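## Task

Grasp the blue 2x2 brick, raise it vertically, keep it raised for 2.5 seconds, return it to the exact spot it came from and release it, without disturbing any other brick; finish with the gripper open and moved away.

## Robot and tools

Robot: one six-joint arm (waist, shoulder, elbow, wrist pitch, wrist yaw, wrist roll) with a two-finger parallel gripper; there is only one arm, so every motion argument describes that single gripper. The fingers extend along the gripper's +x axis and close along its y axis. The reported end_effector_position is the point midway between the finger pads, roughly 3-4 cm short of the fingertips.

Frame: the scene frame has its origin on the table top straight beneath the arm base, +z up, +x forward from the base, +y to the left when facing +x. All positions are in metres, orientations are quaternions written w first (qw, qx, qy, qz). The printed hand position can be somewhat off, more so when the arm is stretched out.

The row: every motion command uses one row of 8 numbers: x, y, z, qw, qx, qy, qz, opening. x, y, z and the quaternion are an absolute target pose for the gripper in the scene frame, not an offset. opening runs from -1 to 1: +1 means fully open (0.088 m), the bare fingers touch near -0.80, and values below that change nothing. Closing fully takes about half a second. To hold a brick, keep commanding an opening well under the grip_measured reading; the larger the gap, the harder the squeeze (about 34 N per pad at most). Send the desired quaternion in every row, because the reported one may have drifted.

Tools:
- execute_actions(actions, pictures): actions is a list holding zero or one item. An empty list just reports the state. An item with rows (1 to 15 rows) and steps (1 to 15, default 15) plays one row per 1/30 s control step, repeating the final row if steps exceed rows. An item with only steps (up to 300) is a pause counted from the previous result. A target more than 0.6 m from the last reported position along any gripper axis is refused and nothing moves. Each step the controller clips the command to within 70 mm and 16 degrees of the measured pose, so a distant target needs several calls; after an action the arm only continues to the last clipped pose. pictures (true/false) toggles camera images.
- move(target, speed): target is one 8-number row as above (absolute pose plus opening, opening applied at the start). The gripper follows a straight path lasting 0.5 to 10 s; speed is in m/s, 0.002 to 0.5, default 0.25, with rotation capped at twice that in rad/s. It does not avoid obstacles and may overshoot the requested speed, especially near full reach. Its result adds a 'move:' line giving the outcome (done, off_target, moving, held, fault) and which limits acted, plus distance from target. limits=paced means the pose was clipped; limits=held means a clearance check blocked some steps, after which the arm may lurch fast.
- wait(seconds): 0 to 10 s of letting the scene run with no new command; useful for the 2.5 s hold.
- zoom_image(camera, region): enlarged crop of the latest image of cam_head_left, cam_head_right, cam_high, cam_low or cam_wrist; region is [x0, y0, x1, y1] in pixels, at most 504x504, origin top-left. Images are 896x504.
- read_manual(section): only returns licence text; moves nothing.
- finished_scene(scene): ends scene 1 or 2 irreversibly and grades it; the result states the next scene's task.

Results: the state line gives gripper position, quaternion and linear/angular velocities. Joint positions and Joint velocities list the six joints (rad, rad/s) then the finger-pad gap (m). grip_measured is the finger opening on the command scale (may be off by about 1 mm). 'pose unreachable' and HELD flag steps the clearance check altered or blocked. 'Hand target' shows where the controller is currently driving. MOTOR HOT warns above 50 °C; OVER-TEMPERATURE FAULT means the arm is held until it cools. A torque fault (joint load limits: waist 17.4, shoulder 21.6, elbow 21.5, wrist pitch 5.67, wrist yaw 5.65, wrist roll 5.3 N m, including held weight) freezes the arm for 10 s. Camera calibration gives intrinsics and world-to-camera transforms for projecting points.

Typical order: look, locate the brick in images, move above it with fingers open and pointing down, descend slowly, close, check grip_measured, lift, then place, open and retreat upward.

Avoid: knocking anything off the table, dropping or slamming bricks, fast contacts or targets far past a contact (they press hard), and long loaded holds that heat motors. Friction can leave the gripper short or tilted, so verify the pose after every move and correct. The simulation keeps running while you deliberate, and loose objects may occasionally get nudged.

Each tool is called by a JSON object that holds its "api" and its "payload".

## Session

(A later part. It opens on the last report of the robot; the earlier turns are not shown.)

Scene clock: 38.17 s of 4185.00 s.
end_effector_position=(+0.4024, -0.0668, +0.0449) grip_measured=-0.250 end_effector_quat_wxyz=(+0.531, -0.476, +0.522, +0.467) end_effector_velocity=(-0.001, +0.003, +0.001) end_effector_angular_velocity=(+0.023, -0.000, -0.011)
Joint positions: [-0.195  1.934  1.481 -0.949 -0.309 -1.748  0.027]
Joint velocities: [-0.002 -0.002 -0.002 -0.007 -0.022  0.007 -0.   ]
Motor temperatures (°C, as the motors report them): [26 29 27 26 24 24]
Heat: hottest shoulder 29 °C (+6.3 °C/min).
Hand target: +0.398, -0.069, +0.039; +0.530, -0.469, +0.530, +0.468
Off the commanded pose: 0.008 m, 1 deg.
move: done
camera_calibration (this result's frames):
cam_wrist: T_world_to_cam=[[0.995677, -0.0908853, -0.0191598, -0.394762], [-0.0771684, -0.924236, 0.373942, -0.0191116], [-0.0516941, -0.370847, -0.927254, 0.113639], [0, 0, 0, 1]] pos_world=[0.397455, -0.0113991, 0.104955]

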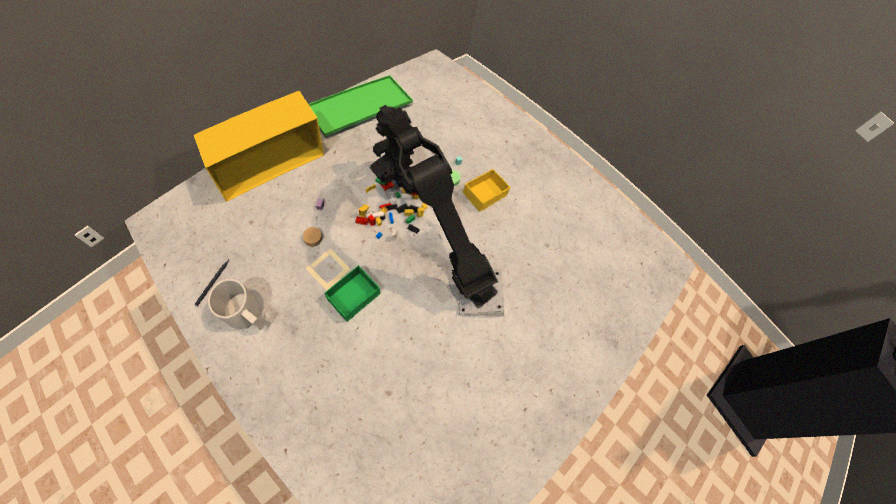

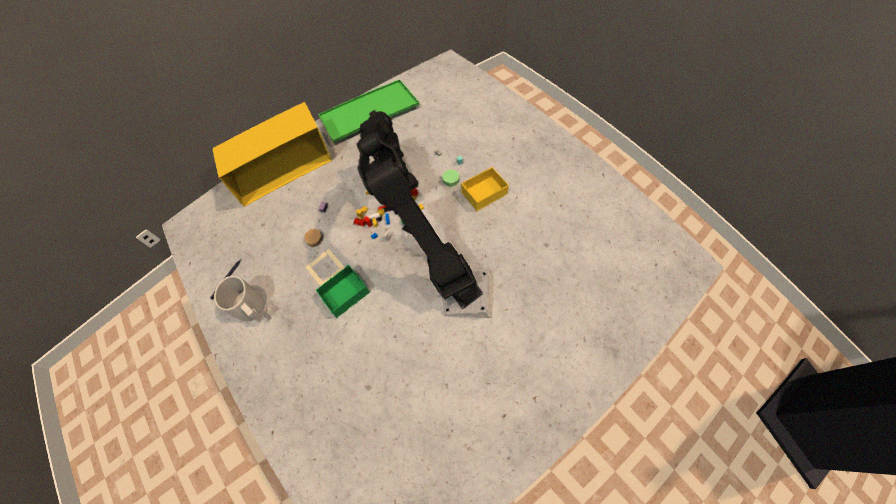

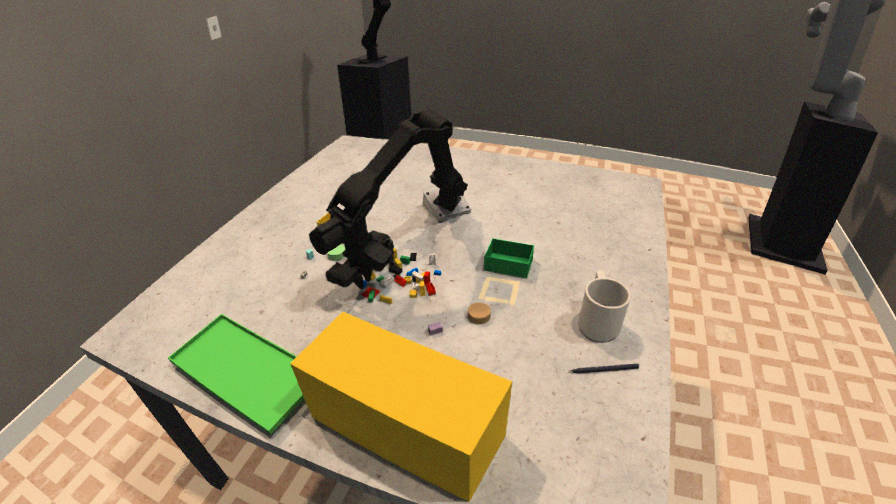

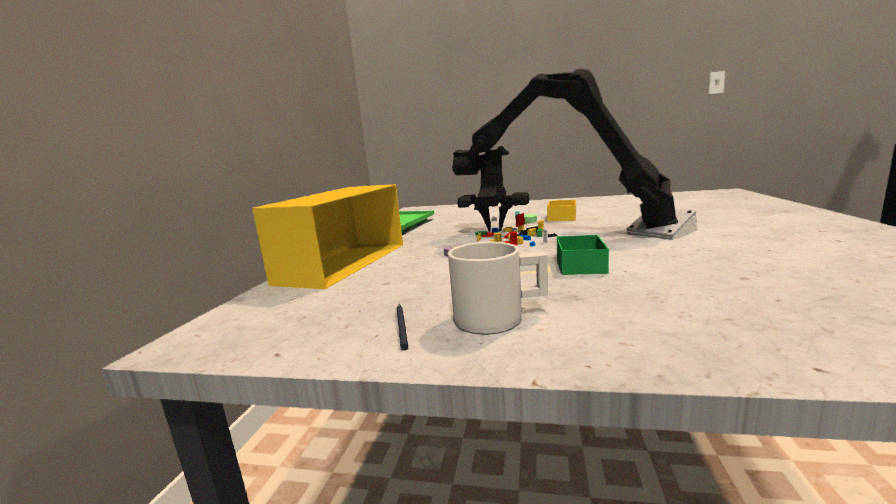

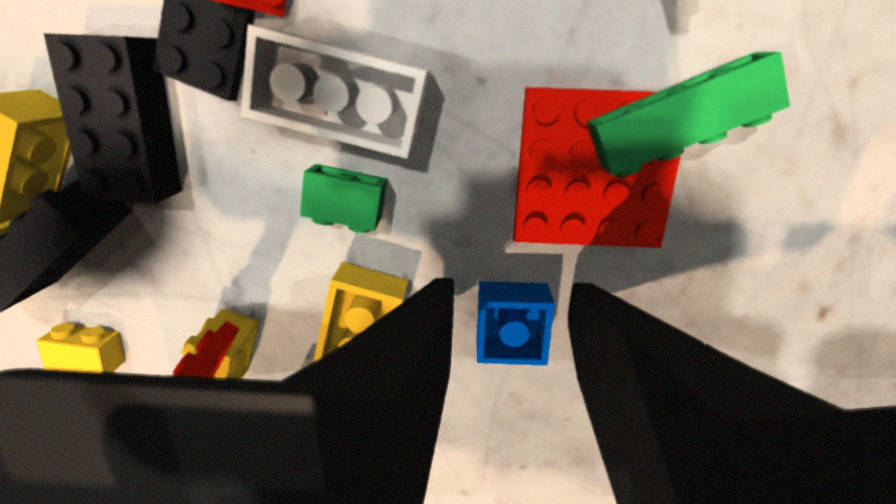

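{"api": "execute_actions", "payload": {"actions": [{"rows":[[0.398,-0.069,0.039,0.5296,-0.4685,0.5296,0.4685,-0.4],[0.398,-0.069,0.039,0.5296,-0.4685,0.5296,0.4685,-0.44],[0.398,-0.069,0.039,0.5296,-0.4685,0.5296,0.4685,-0.46],[0.398,-0.069,0.039,0.5296,-0.4685,0.5296,0.4685,-0.5],[0.398,-0.069,0.039,0.5296,-0.4685,0.5296,0.4685,-0.6]]}], "pictures": false}}

{"api": "move", "payload": {"target": [0.402,-0.067,0.15,0.5296,-0.4685,0.5296,0.4685,-0.6], "speed": 0.1}}

{"api": "execute_actions", "payload": {"actions": [{"steps":90}], "pictures": false}}

{"api": "move", "payload": {"target": [0.399,-0.068,0.046,0.5296,-0.4685,0.5296,0.4685,-0.6], "speed": 0.08}}

Scene clock: 44.60 s of 4185.00 s.
end_effector_position=(+0.4020, -0.0669, +0.0443) grip_measured=-0.489 end_effector_quat_wxyz=(+0.531, -0.476, +0.523, +0.467) end_effector_velocity=(-0.005, +0.002, +0.001) end_effector_angular_velocity=(+0.012, +0.017, -0.001)
Joint positions: [-0.195  1.935  1.479 -0.948 -0.309 -1.748  0.015]
Joint velocities: [-0.002 -0.002 -0.002 -0.022 -0.007 -0.007 -0.   ]
Motor temperatures (°C, as the motors report them): [26 29 27 26 24 24]
Heat: hottest shoulder 29 °C (+5.4 °C/min).
Hand target: +0.398, -0.069, +0.039; +0.529, -0.469, +0.530, +0.469
Off the commanded pose: 0.007 m, 1 deg.
Steps of this call (steps 1 to 178: nothing new was sent; steps 179 to 193: all 15 steps of this action). Readings (end_effector_position):
179: (+0.4020, -0.0669, +0.0443)
180: (+0.4020, -0.0669, +0.0443)
182: (+0.4020, -0.0669, +0.0443)
186: (+0.4020, -0.0669, +0.0443)
193: the state above

Scene clock: 46.37 s of 4185.00 s.
end_effector_position=(+0.4003, -0.0677, +0.1450) grip_measured=-0.489 end_effector_quat_wxyz=(+0.527, -0.463, +0.534, +0.471) end_effector_velocity=(+0.000, +0.002, +0.005) end_effector_angular_velocity=(+0.004, -0.010, +0.007)
Joint positions: [-0.28   1.9    1.814 -1.377 -0.313 -1.828  0.015]
Joint velocities: [-0.002 -0.007  0.007 -0.007 -0.007 -0.007 -0.   ]
Motor temperatures (°C, as the motors report them): [27 30 27 26 24 24]
Heat: hottest shoulder 30 °C (+6.5 °C/min).
Hand target: +0.402, -0.067, +0.150; +0.530, -0.468, +0.530, +0.469
Off the commanded pose: 0.005 m, 1 deg.
move: done
camera_calibration (this result's frames):
cam_wrist: T_world_to_cam=[[0.992713, -0.108845, -0.0517024, -0.38613], [-0.0818749, -0.924073, 0.373344, -0.0555529], [-0.0884135, -0.36639, -0.926251, 0.220918], [0, 0, 0, 1]] pos_world=[0.398301, -0.012421, 0.205402]

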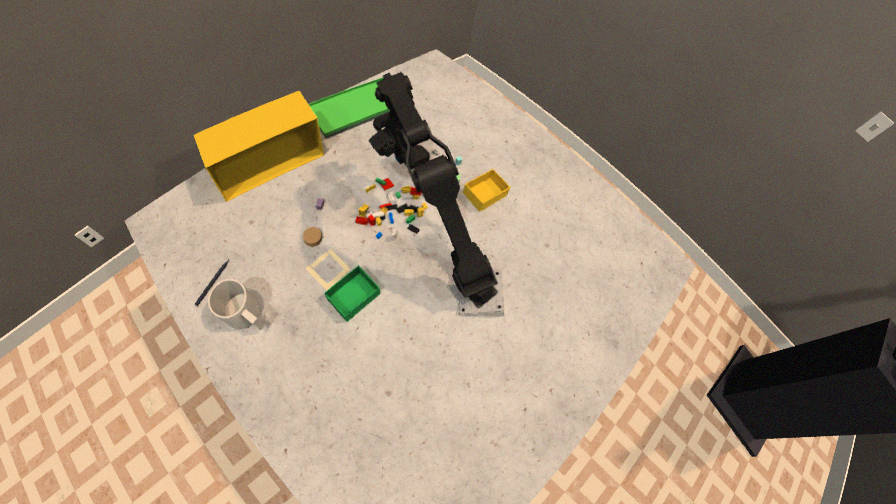

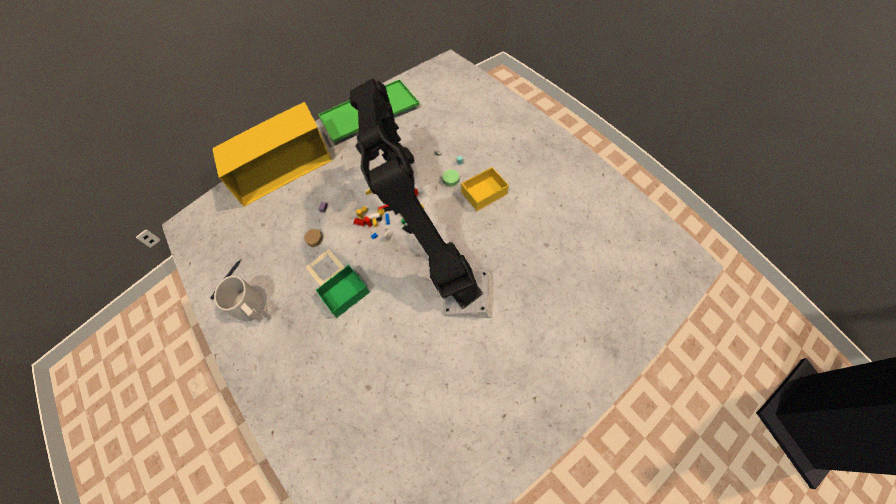

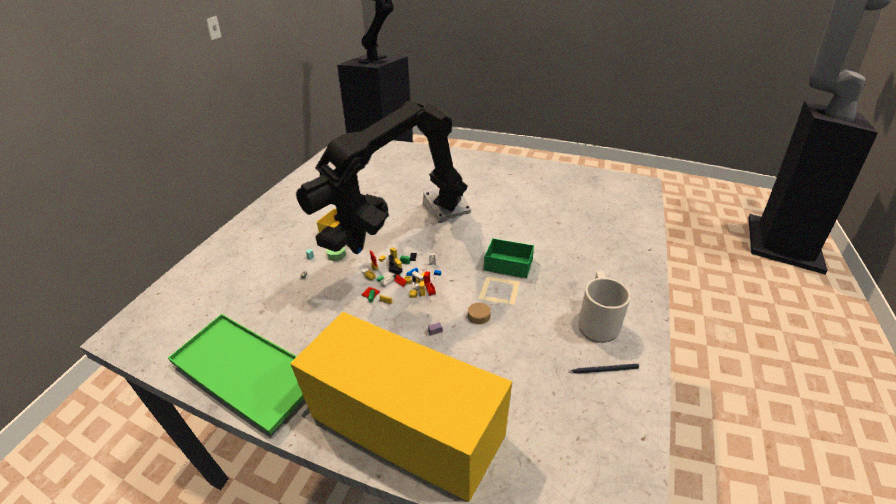

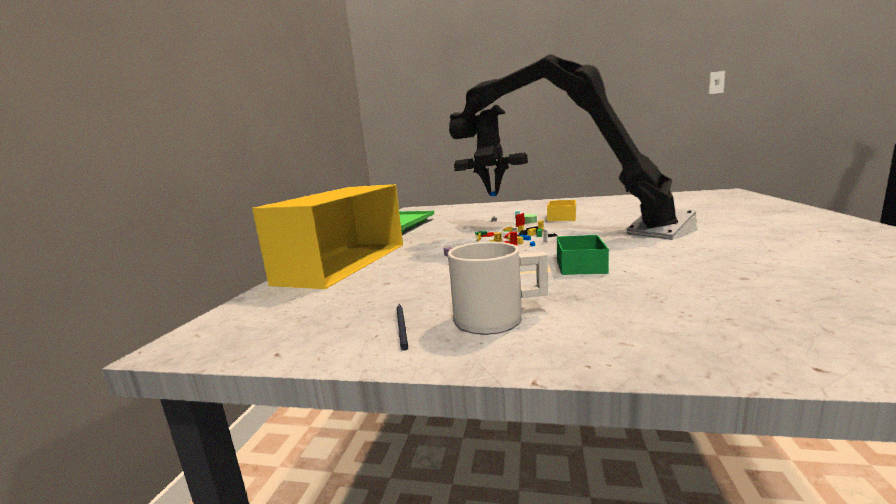

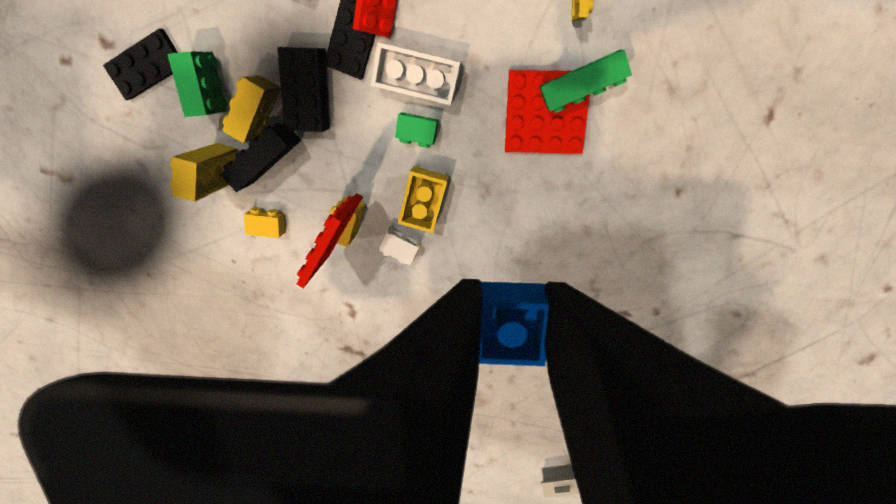

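Scene clock: 49.37 s of 4185.00 s.
end_effector_position=(+0.4004, -0.0678, +0.1454) grip_measured=-0.489 end_effector_quat_wxyz=(+0.527, -0.463, +0.534, +0.471) end_effector_velocity=(-0.002, +0.002, +0.002) end_effector_angular_velocity=(+0.007, -0.001, +0.019)
Joint positions: [-0.28   1.9    1.815 -1.378 -0.313 -1.829  0.015]
Joint velocities: [-0.002 -0.007 -0.002 -0.007 -0.007 -0.022 -0.   ]
Motor temperatures (°C, as the motors report them): [27 30 27 26 24 24]
Heat: hottest shoulder 30 °C (+6.1 °C/min).
Hand target: +0.402, -0.067, +0.150; +0.530, -0.468, +0.530, +0.468
Off the commanded pose: 0.005 m, 1 deg.
Steps of this call (steps 1 to 90: nothing new was sent). Readings (end_effector_position):
1: (+0.4003, -0.0677, +0.1451)
2: (+0.4004, -0.0677, +0.1452)
4: (+0.4003, -0.0677, +0.1452)
8: (+0.4003, -0.0676, +0.1453)
90: the state above

Scene clock: 51.03 s of 4185.00 s.
end_effector_position=(+0.4027, -0.0669, +0.0541) grip_measured=-0.489 end_effector_quat_wxyz=(+0.533, -0.477, +0.522, +0.465) end_effector_velocity=(+0.004, +0.001, -0.001) end_effector_angular_velocity=(+0.015, -0.022, +0.011)
Joint positions: [-0.203  1.92   1.496 -0.975 -0.31  -1.75   0.015]
Joint velocities: [-0.002  0.002 -0.002  0.022 -0.022 -0.007 -0.   ]
Motor temperatures (°C, as the motors report them): [27 30 27 26 24 24]
Heat: hottest shoulder 30 °C (+5.9 °C/min).
Hand target: +0.398, -0.068, +0.046; +0.530, -0.468, +0.530, +0.469
Off the commanded pose: 0.009 m, 1 deg.
move: off_target
camera_calibration (this result's frames):
cam_wrist: T_world_to_cam=[[0.995357, -0.0952245, -0.014017, -0.395267], [-0.0830695, -0.923449, 0.374623, -0.0202371], [-0.0486172, -0.371719, -0.927071, 0.120874], [0, 0, 0, 1]] pos_world=[0.397628, -0.0113959, 0.1141]

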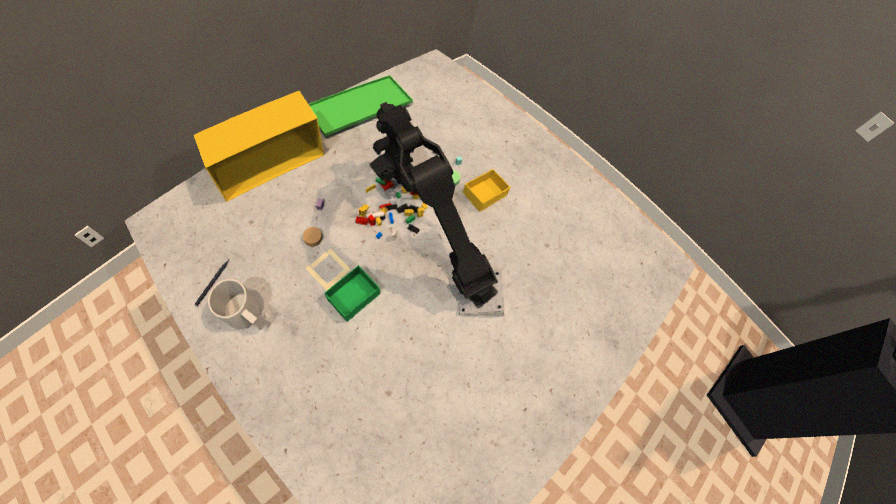

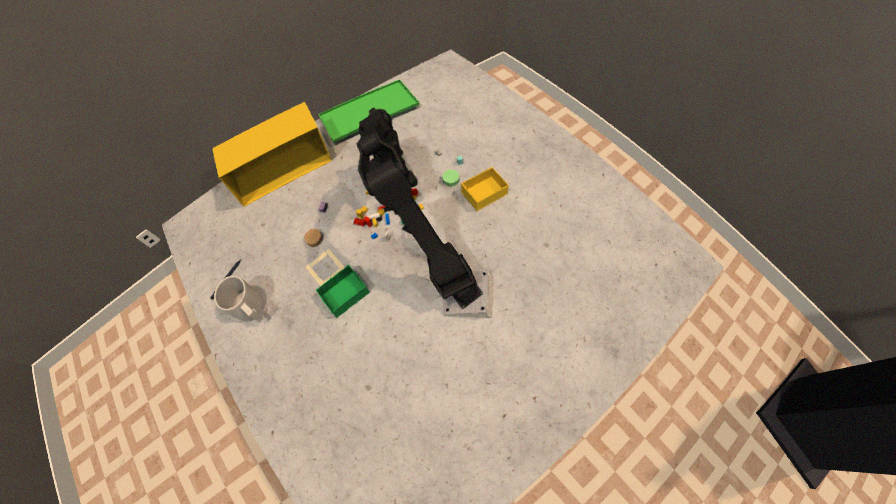

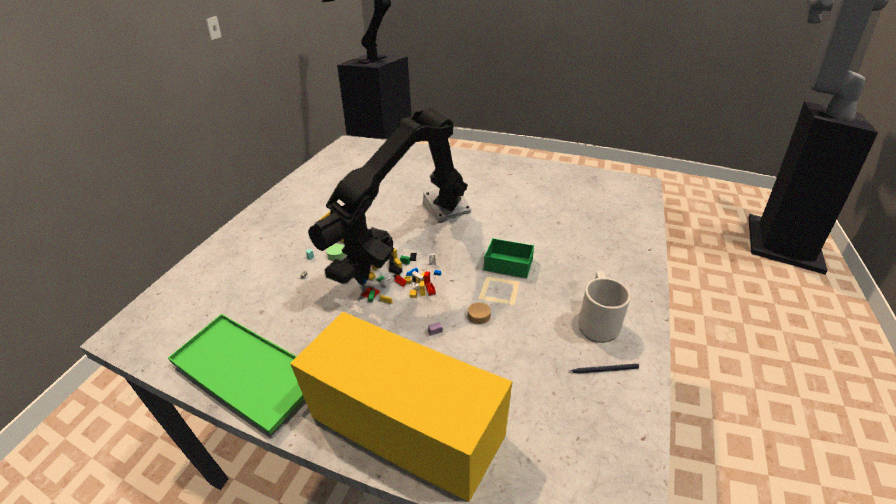

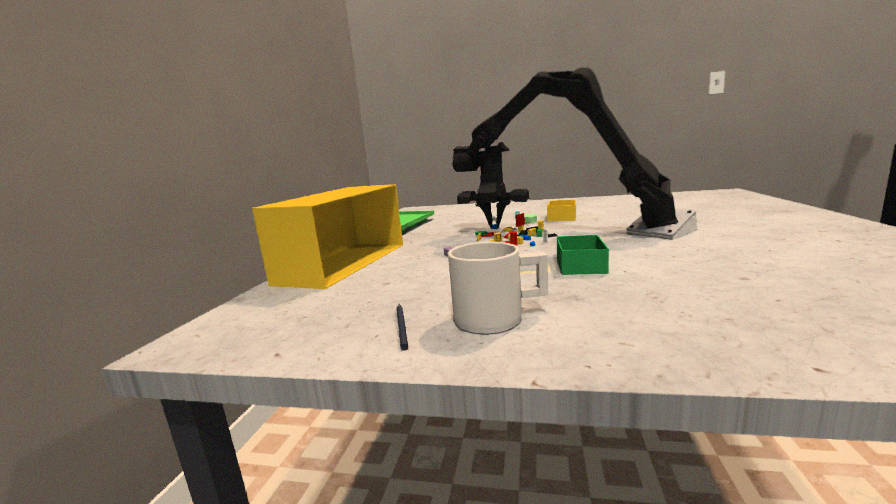

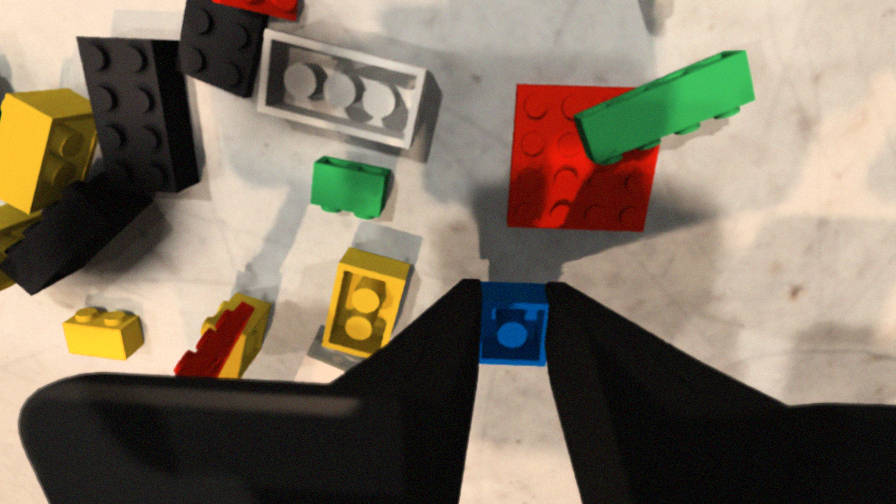

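{"api": "move", "payload": {"target": [0.399,-0.068,0.036,0.5296,-0.4685,0.5296,0.4685,-0.6], "speed": 0.03}}

Scene clock: 53.80 s of 4185.00 s.
end_effector_position=(+0.4034, -0.0673, +0.0443) grip_measured=-0.489 end_effector_quat_wxyz=(+0.533, -0.477, +0.522, +0.464) end_effector_velocity=(+0.001, -0.000, +0.001) end_effector_angular_velocity=(+0.005, -0.009, -0.007)
Joint positions: [-0.195  1.934  1.477 -0.939 -0.309 -1.742  0.015]
Joint velocities: [-0.002 -0.002 -0.002  0.007 -0.007  0.007 -0.   ]
Motor temperatures (°C, as the motors report them): [27 30 27 26 24 24]
Heat: hottest shoulder 30 °C (+5.6 °C/min).
Hand target: +0.399, -0.068, +0.036; +0.530, -0.469, +0.530, +0.468
Off the commanded pose: 0.009 m, 1 deg.
move: off_target
camera_calibration (this result's frames):
cam_wrist: T_world_to_cam=[[0.995438, -0.0945551, -0.012738, -0.396235], [-0.0829013, -0.92328, 0.375076, -0.0169407], [-0.0472261, -0.372309, -0.926906, 0.111025], [0, 0, 0, 1]] pos_world=[0.398266, -0.0117716, 0.104216]

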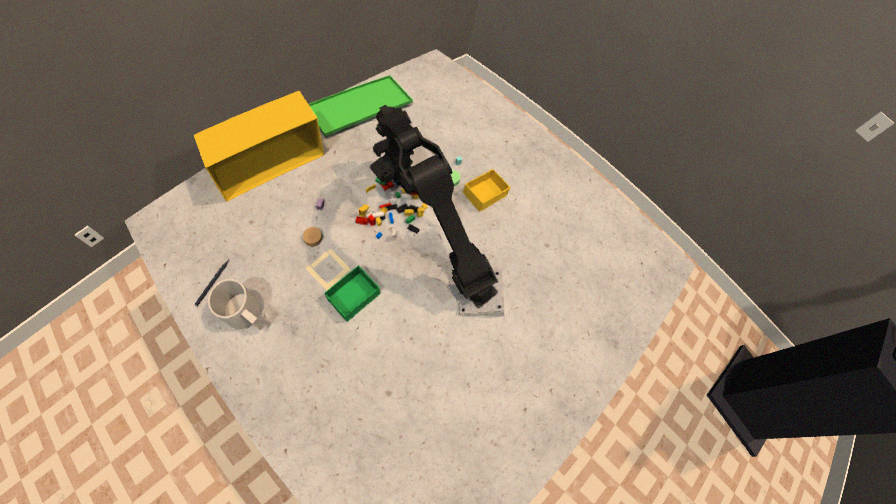

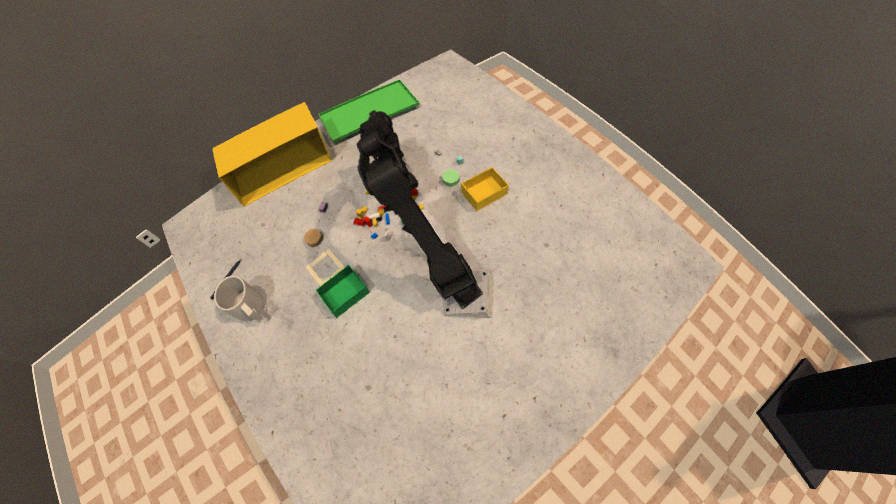

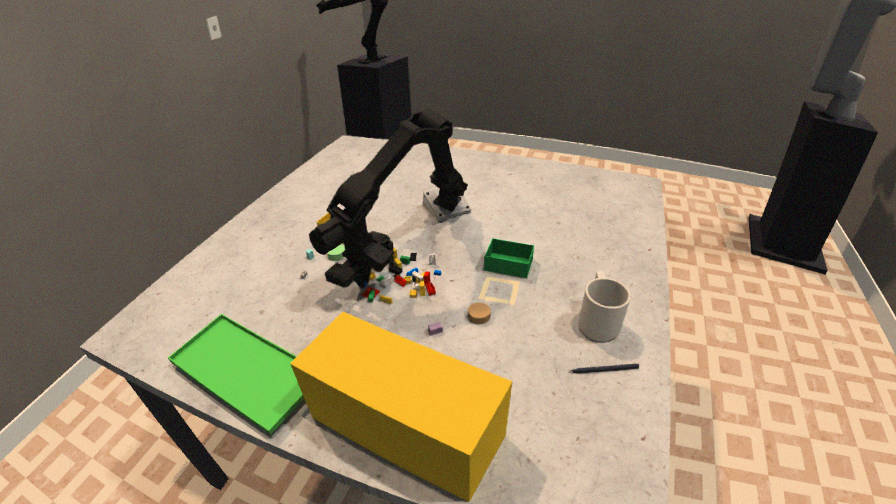

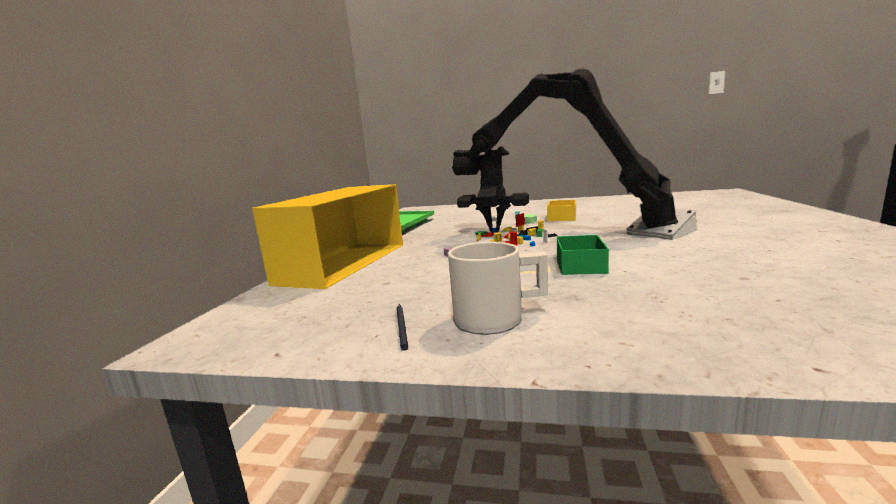

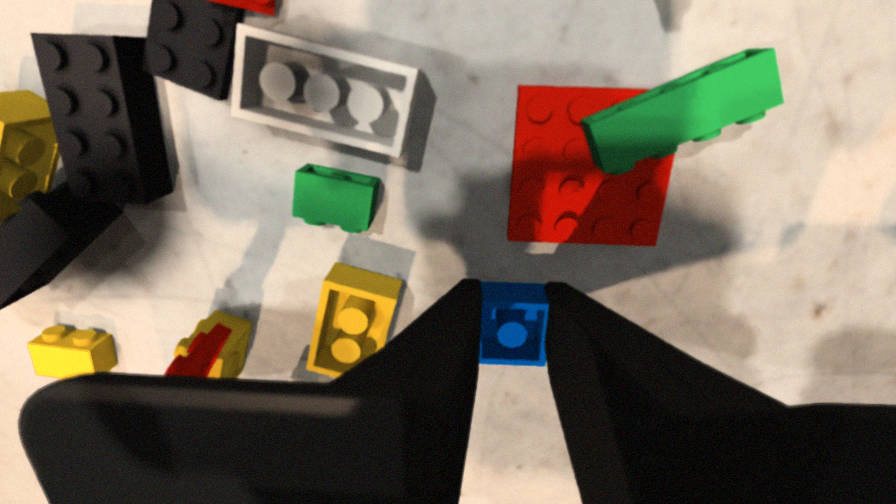

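{"api": "execute_actions", "payload": {"actions": [{"rows":[[0.399,-0.068,0.036,0.5296,-0.4685,0.5296,0.4685,-0.25]]}], "pictures": false}}

{"api": "move", "payload": {"target": [0.405,-0.067,0.18,0.5296,-0.4685,0.5296,0.4685,-0.25], "speed": 0.15}}

Scene clock: 58.57 s of 4185.00 s.
end_effector_position=(+0.4033, -0.0673, +0.0439) grip_measured=-0.255 end_effector_quat_wxyz=(+0.533, -0.477, +0.522, +0.464) end_effector_velocity=(+0.003, +0.004, +0.002) end_effector_angular_velocity=(+0.018, -0.017, +0.014)
Joint positions: [-0.195  1.935  1.477 -0.939 -0.309 -1.742  0.027]
Joint velocities: [ 0.002 -0.007 -0.002  0.007 -0.022 -0.007  0.002]
Motor temperatures (°C, as the motors report them): [27 31 27 26 24 24]
Heat: hottest shoulder 31 °C (+6.1 °C/min).
Hand target: +0.399, -0.068, +0.036; +0.530, -0.469, +0.529, +0.469
Off the commanded pose: 0.009 m, 1 deg.
Steps of this call (steps 1 to 128: nothing new was sent; steps 129 to 143: all 15 steps of this action). Readings (end_effector_position):
129: (+0.4033, -0.0673, +0.0439)
130: (+0.4033, -0.0673, +0.0439)
132: (+0.4033, -0.0673, +0.0439)
136: (+0.4033, -0.0673, +0.0439)
143: the state above

Scene clock: 60.17 s of 4185.00 s.
end_effector_position=(+0.4036, -0.0652, +0.1819) grip_measured=-0.250 end_effector_quat_wxyz=(+0.529, -0.471, +0.530, +0.466) end_effector_velocity=(-0.003, +0.002, -0.004) end_effector_angular_velocity=(+0.041, +0.040, +0.002)
Joint positions: [-0.303  1.908  1.971 -1.511 -0.316 -1.852  0.027]
Joint velocities: [-0.002  0.032  0.027 -0.051 -0.022 -0.022 -0.   ]
Motor temperatures (°C, as the motors report them): [27 31 27 26 24 24]
Heat: hottest shoulder 31 °C (+6.1 °C/min).
Hand target: +0.406, -0.067, +0.180; +0.530, -0.468, +0.530, +0.468
Off the commanded pose: 0.003 m, 0 deg.
move: done
camera_calibration (this result's frames):
cam_wrist: T_world_to_cam=[[0.994178, -0.102994, -0.0316603, -0.391104], [-0.0834286, -0.921737, 0.378735, -0.0669692], [-0.0681901, -0.373889, -0.924963, 0.247413], [0, 0, 0, 1]] pos_world=[0.400111, -0.00950467, 0.241829]

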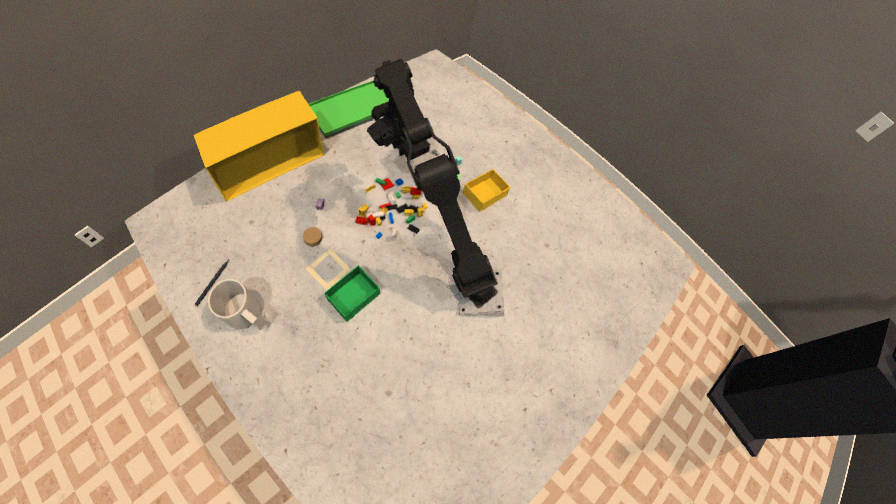

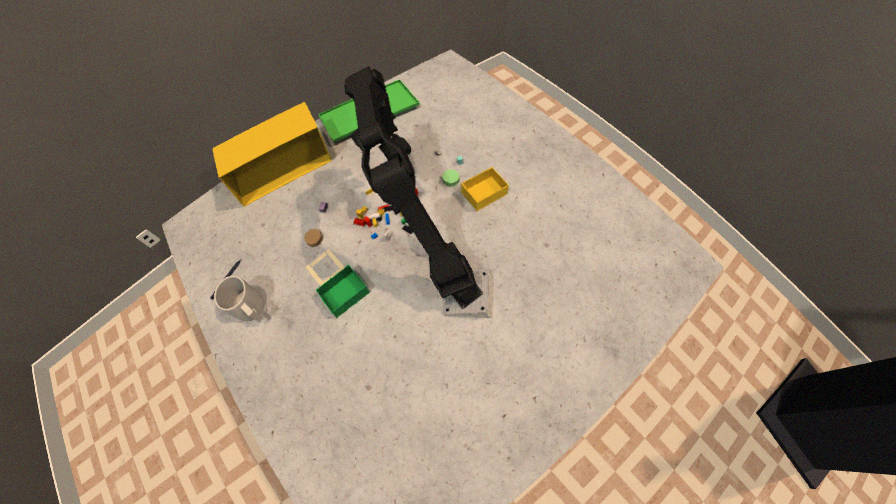

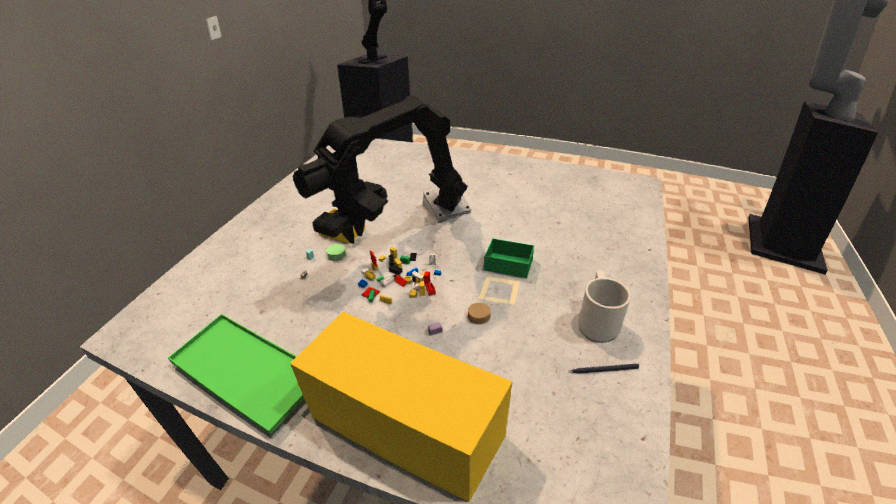

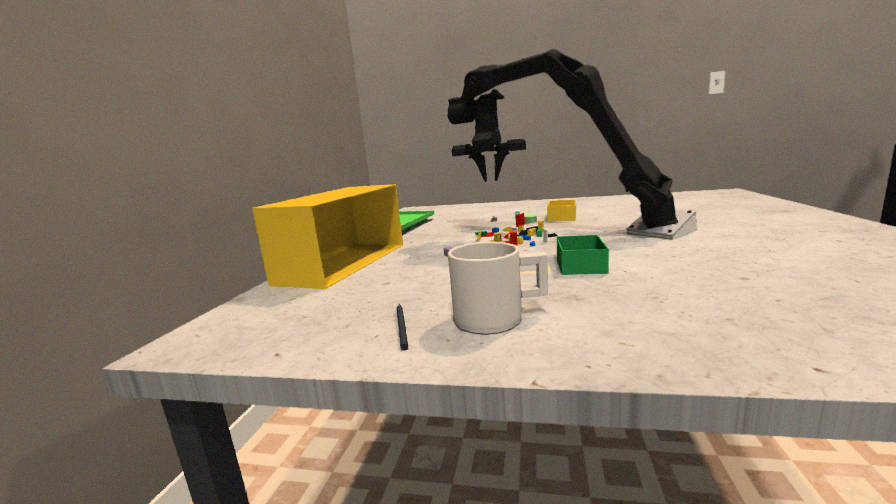

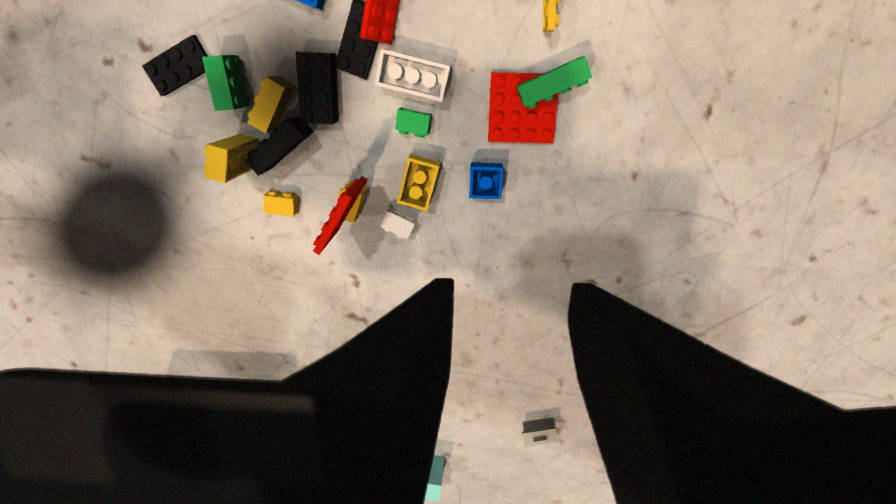

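{"api": "finished_scene", "payload": {"scene": 1}}

The scene is finished: the task was done.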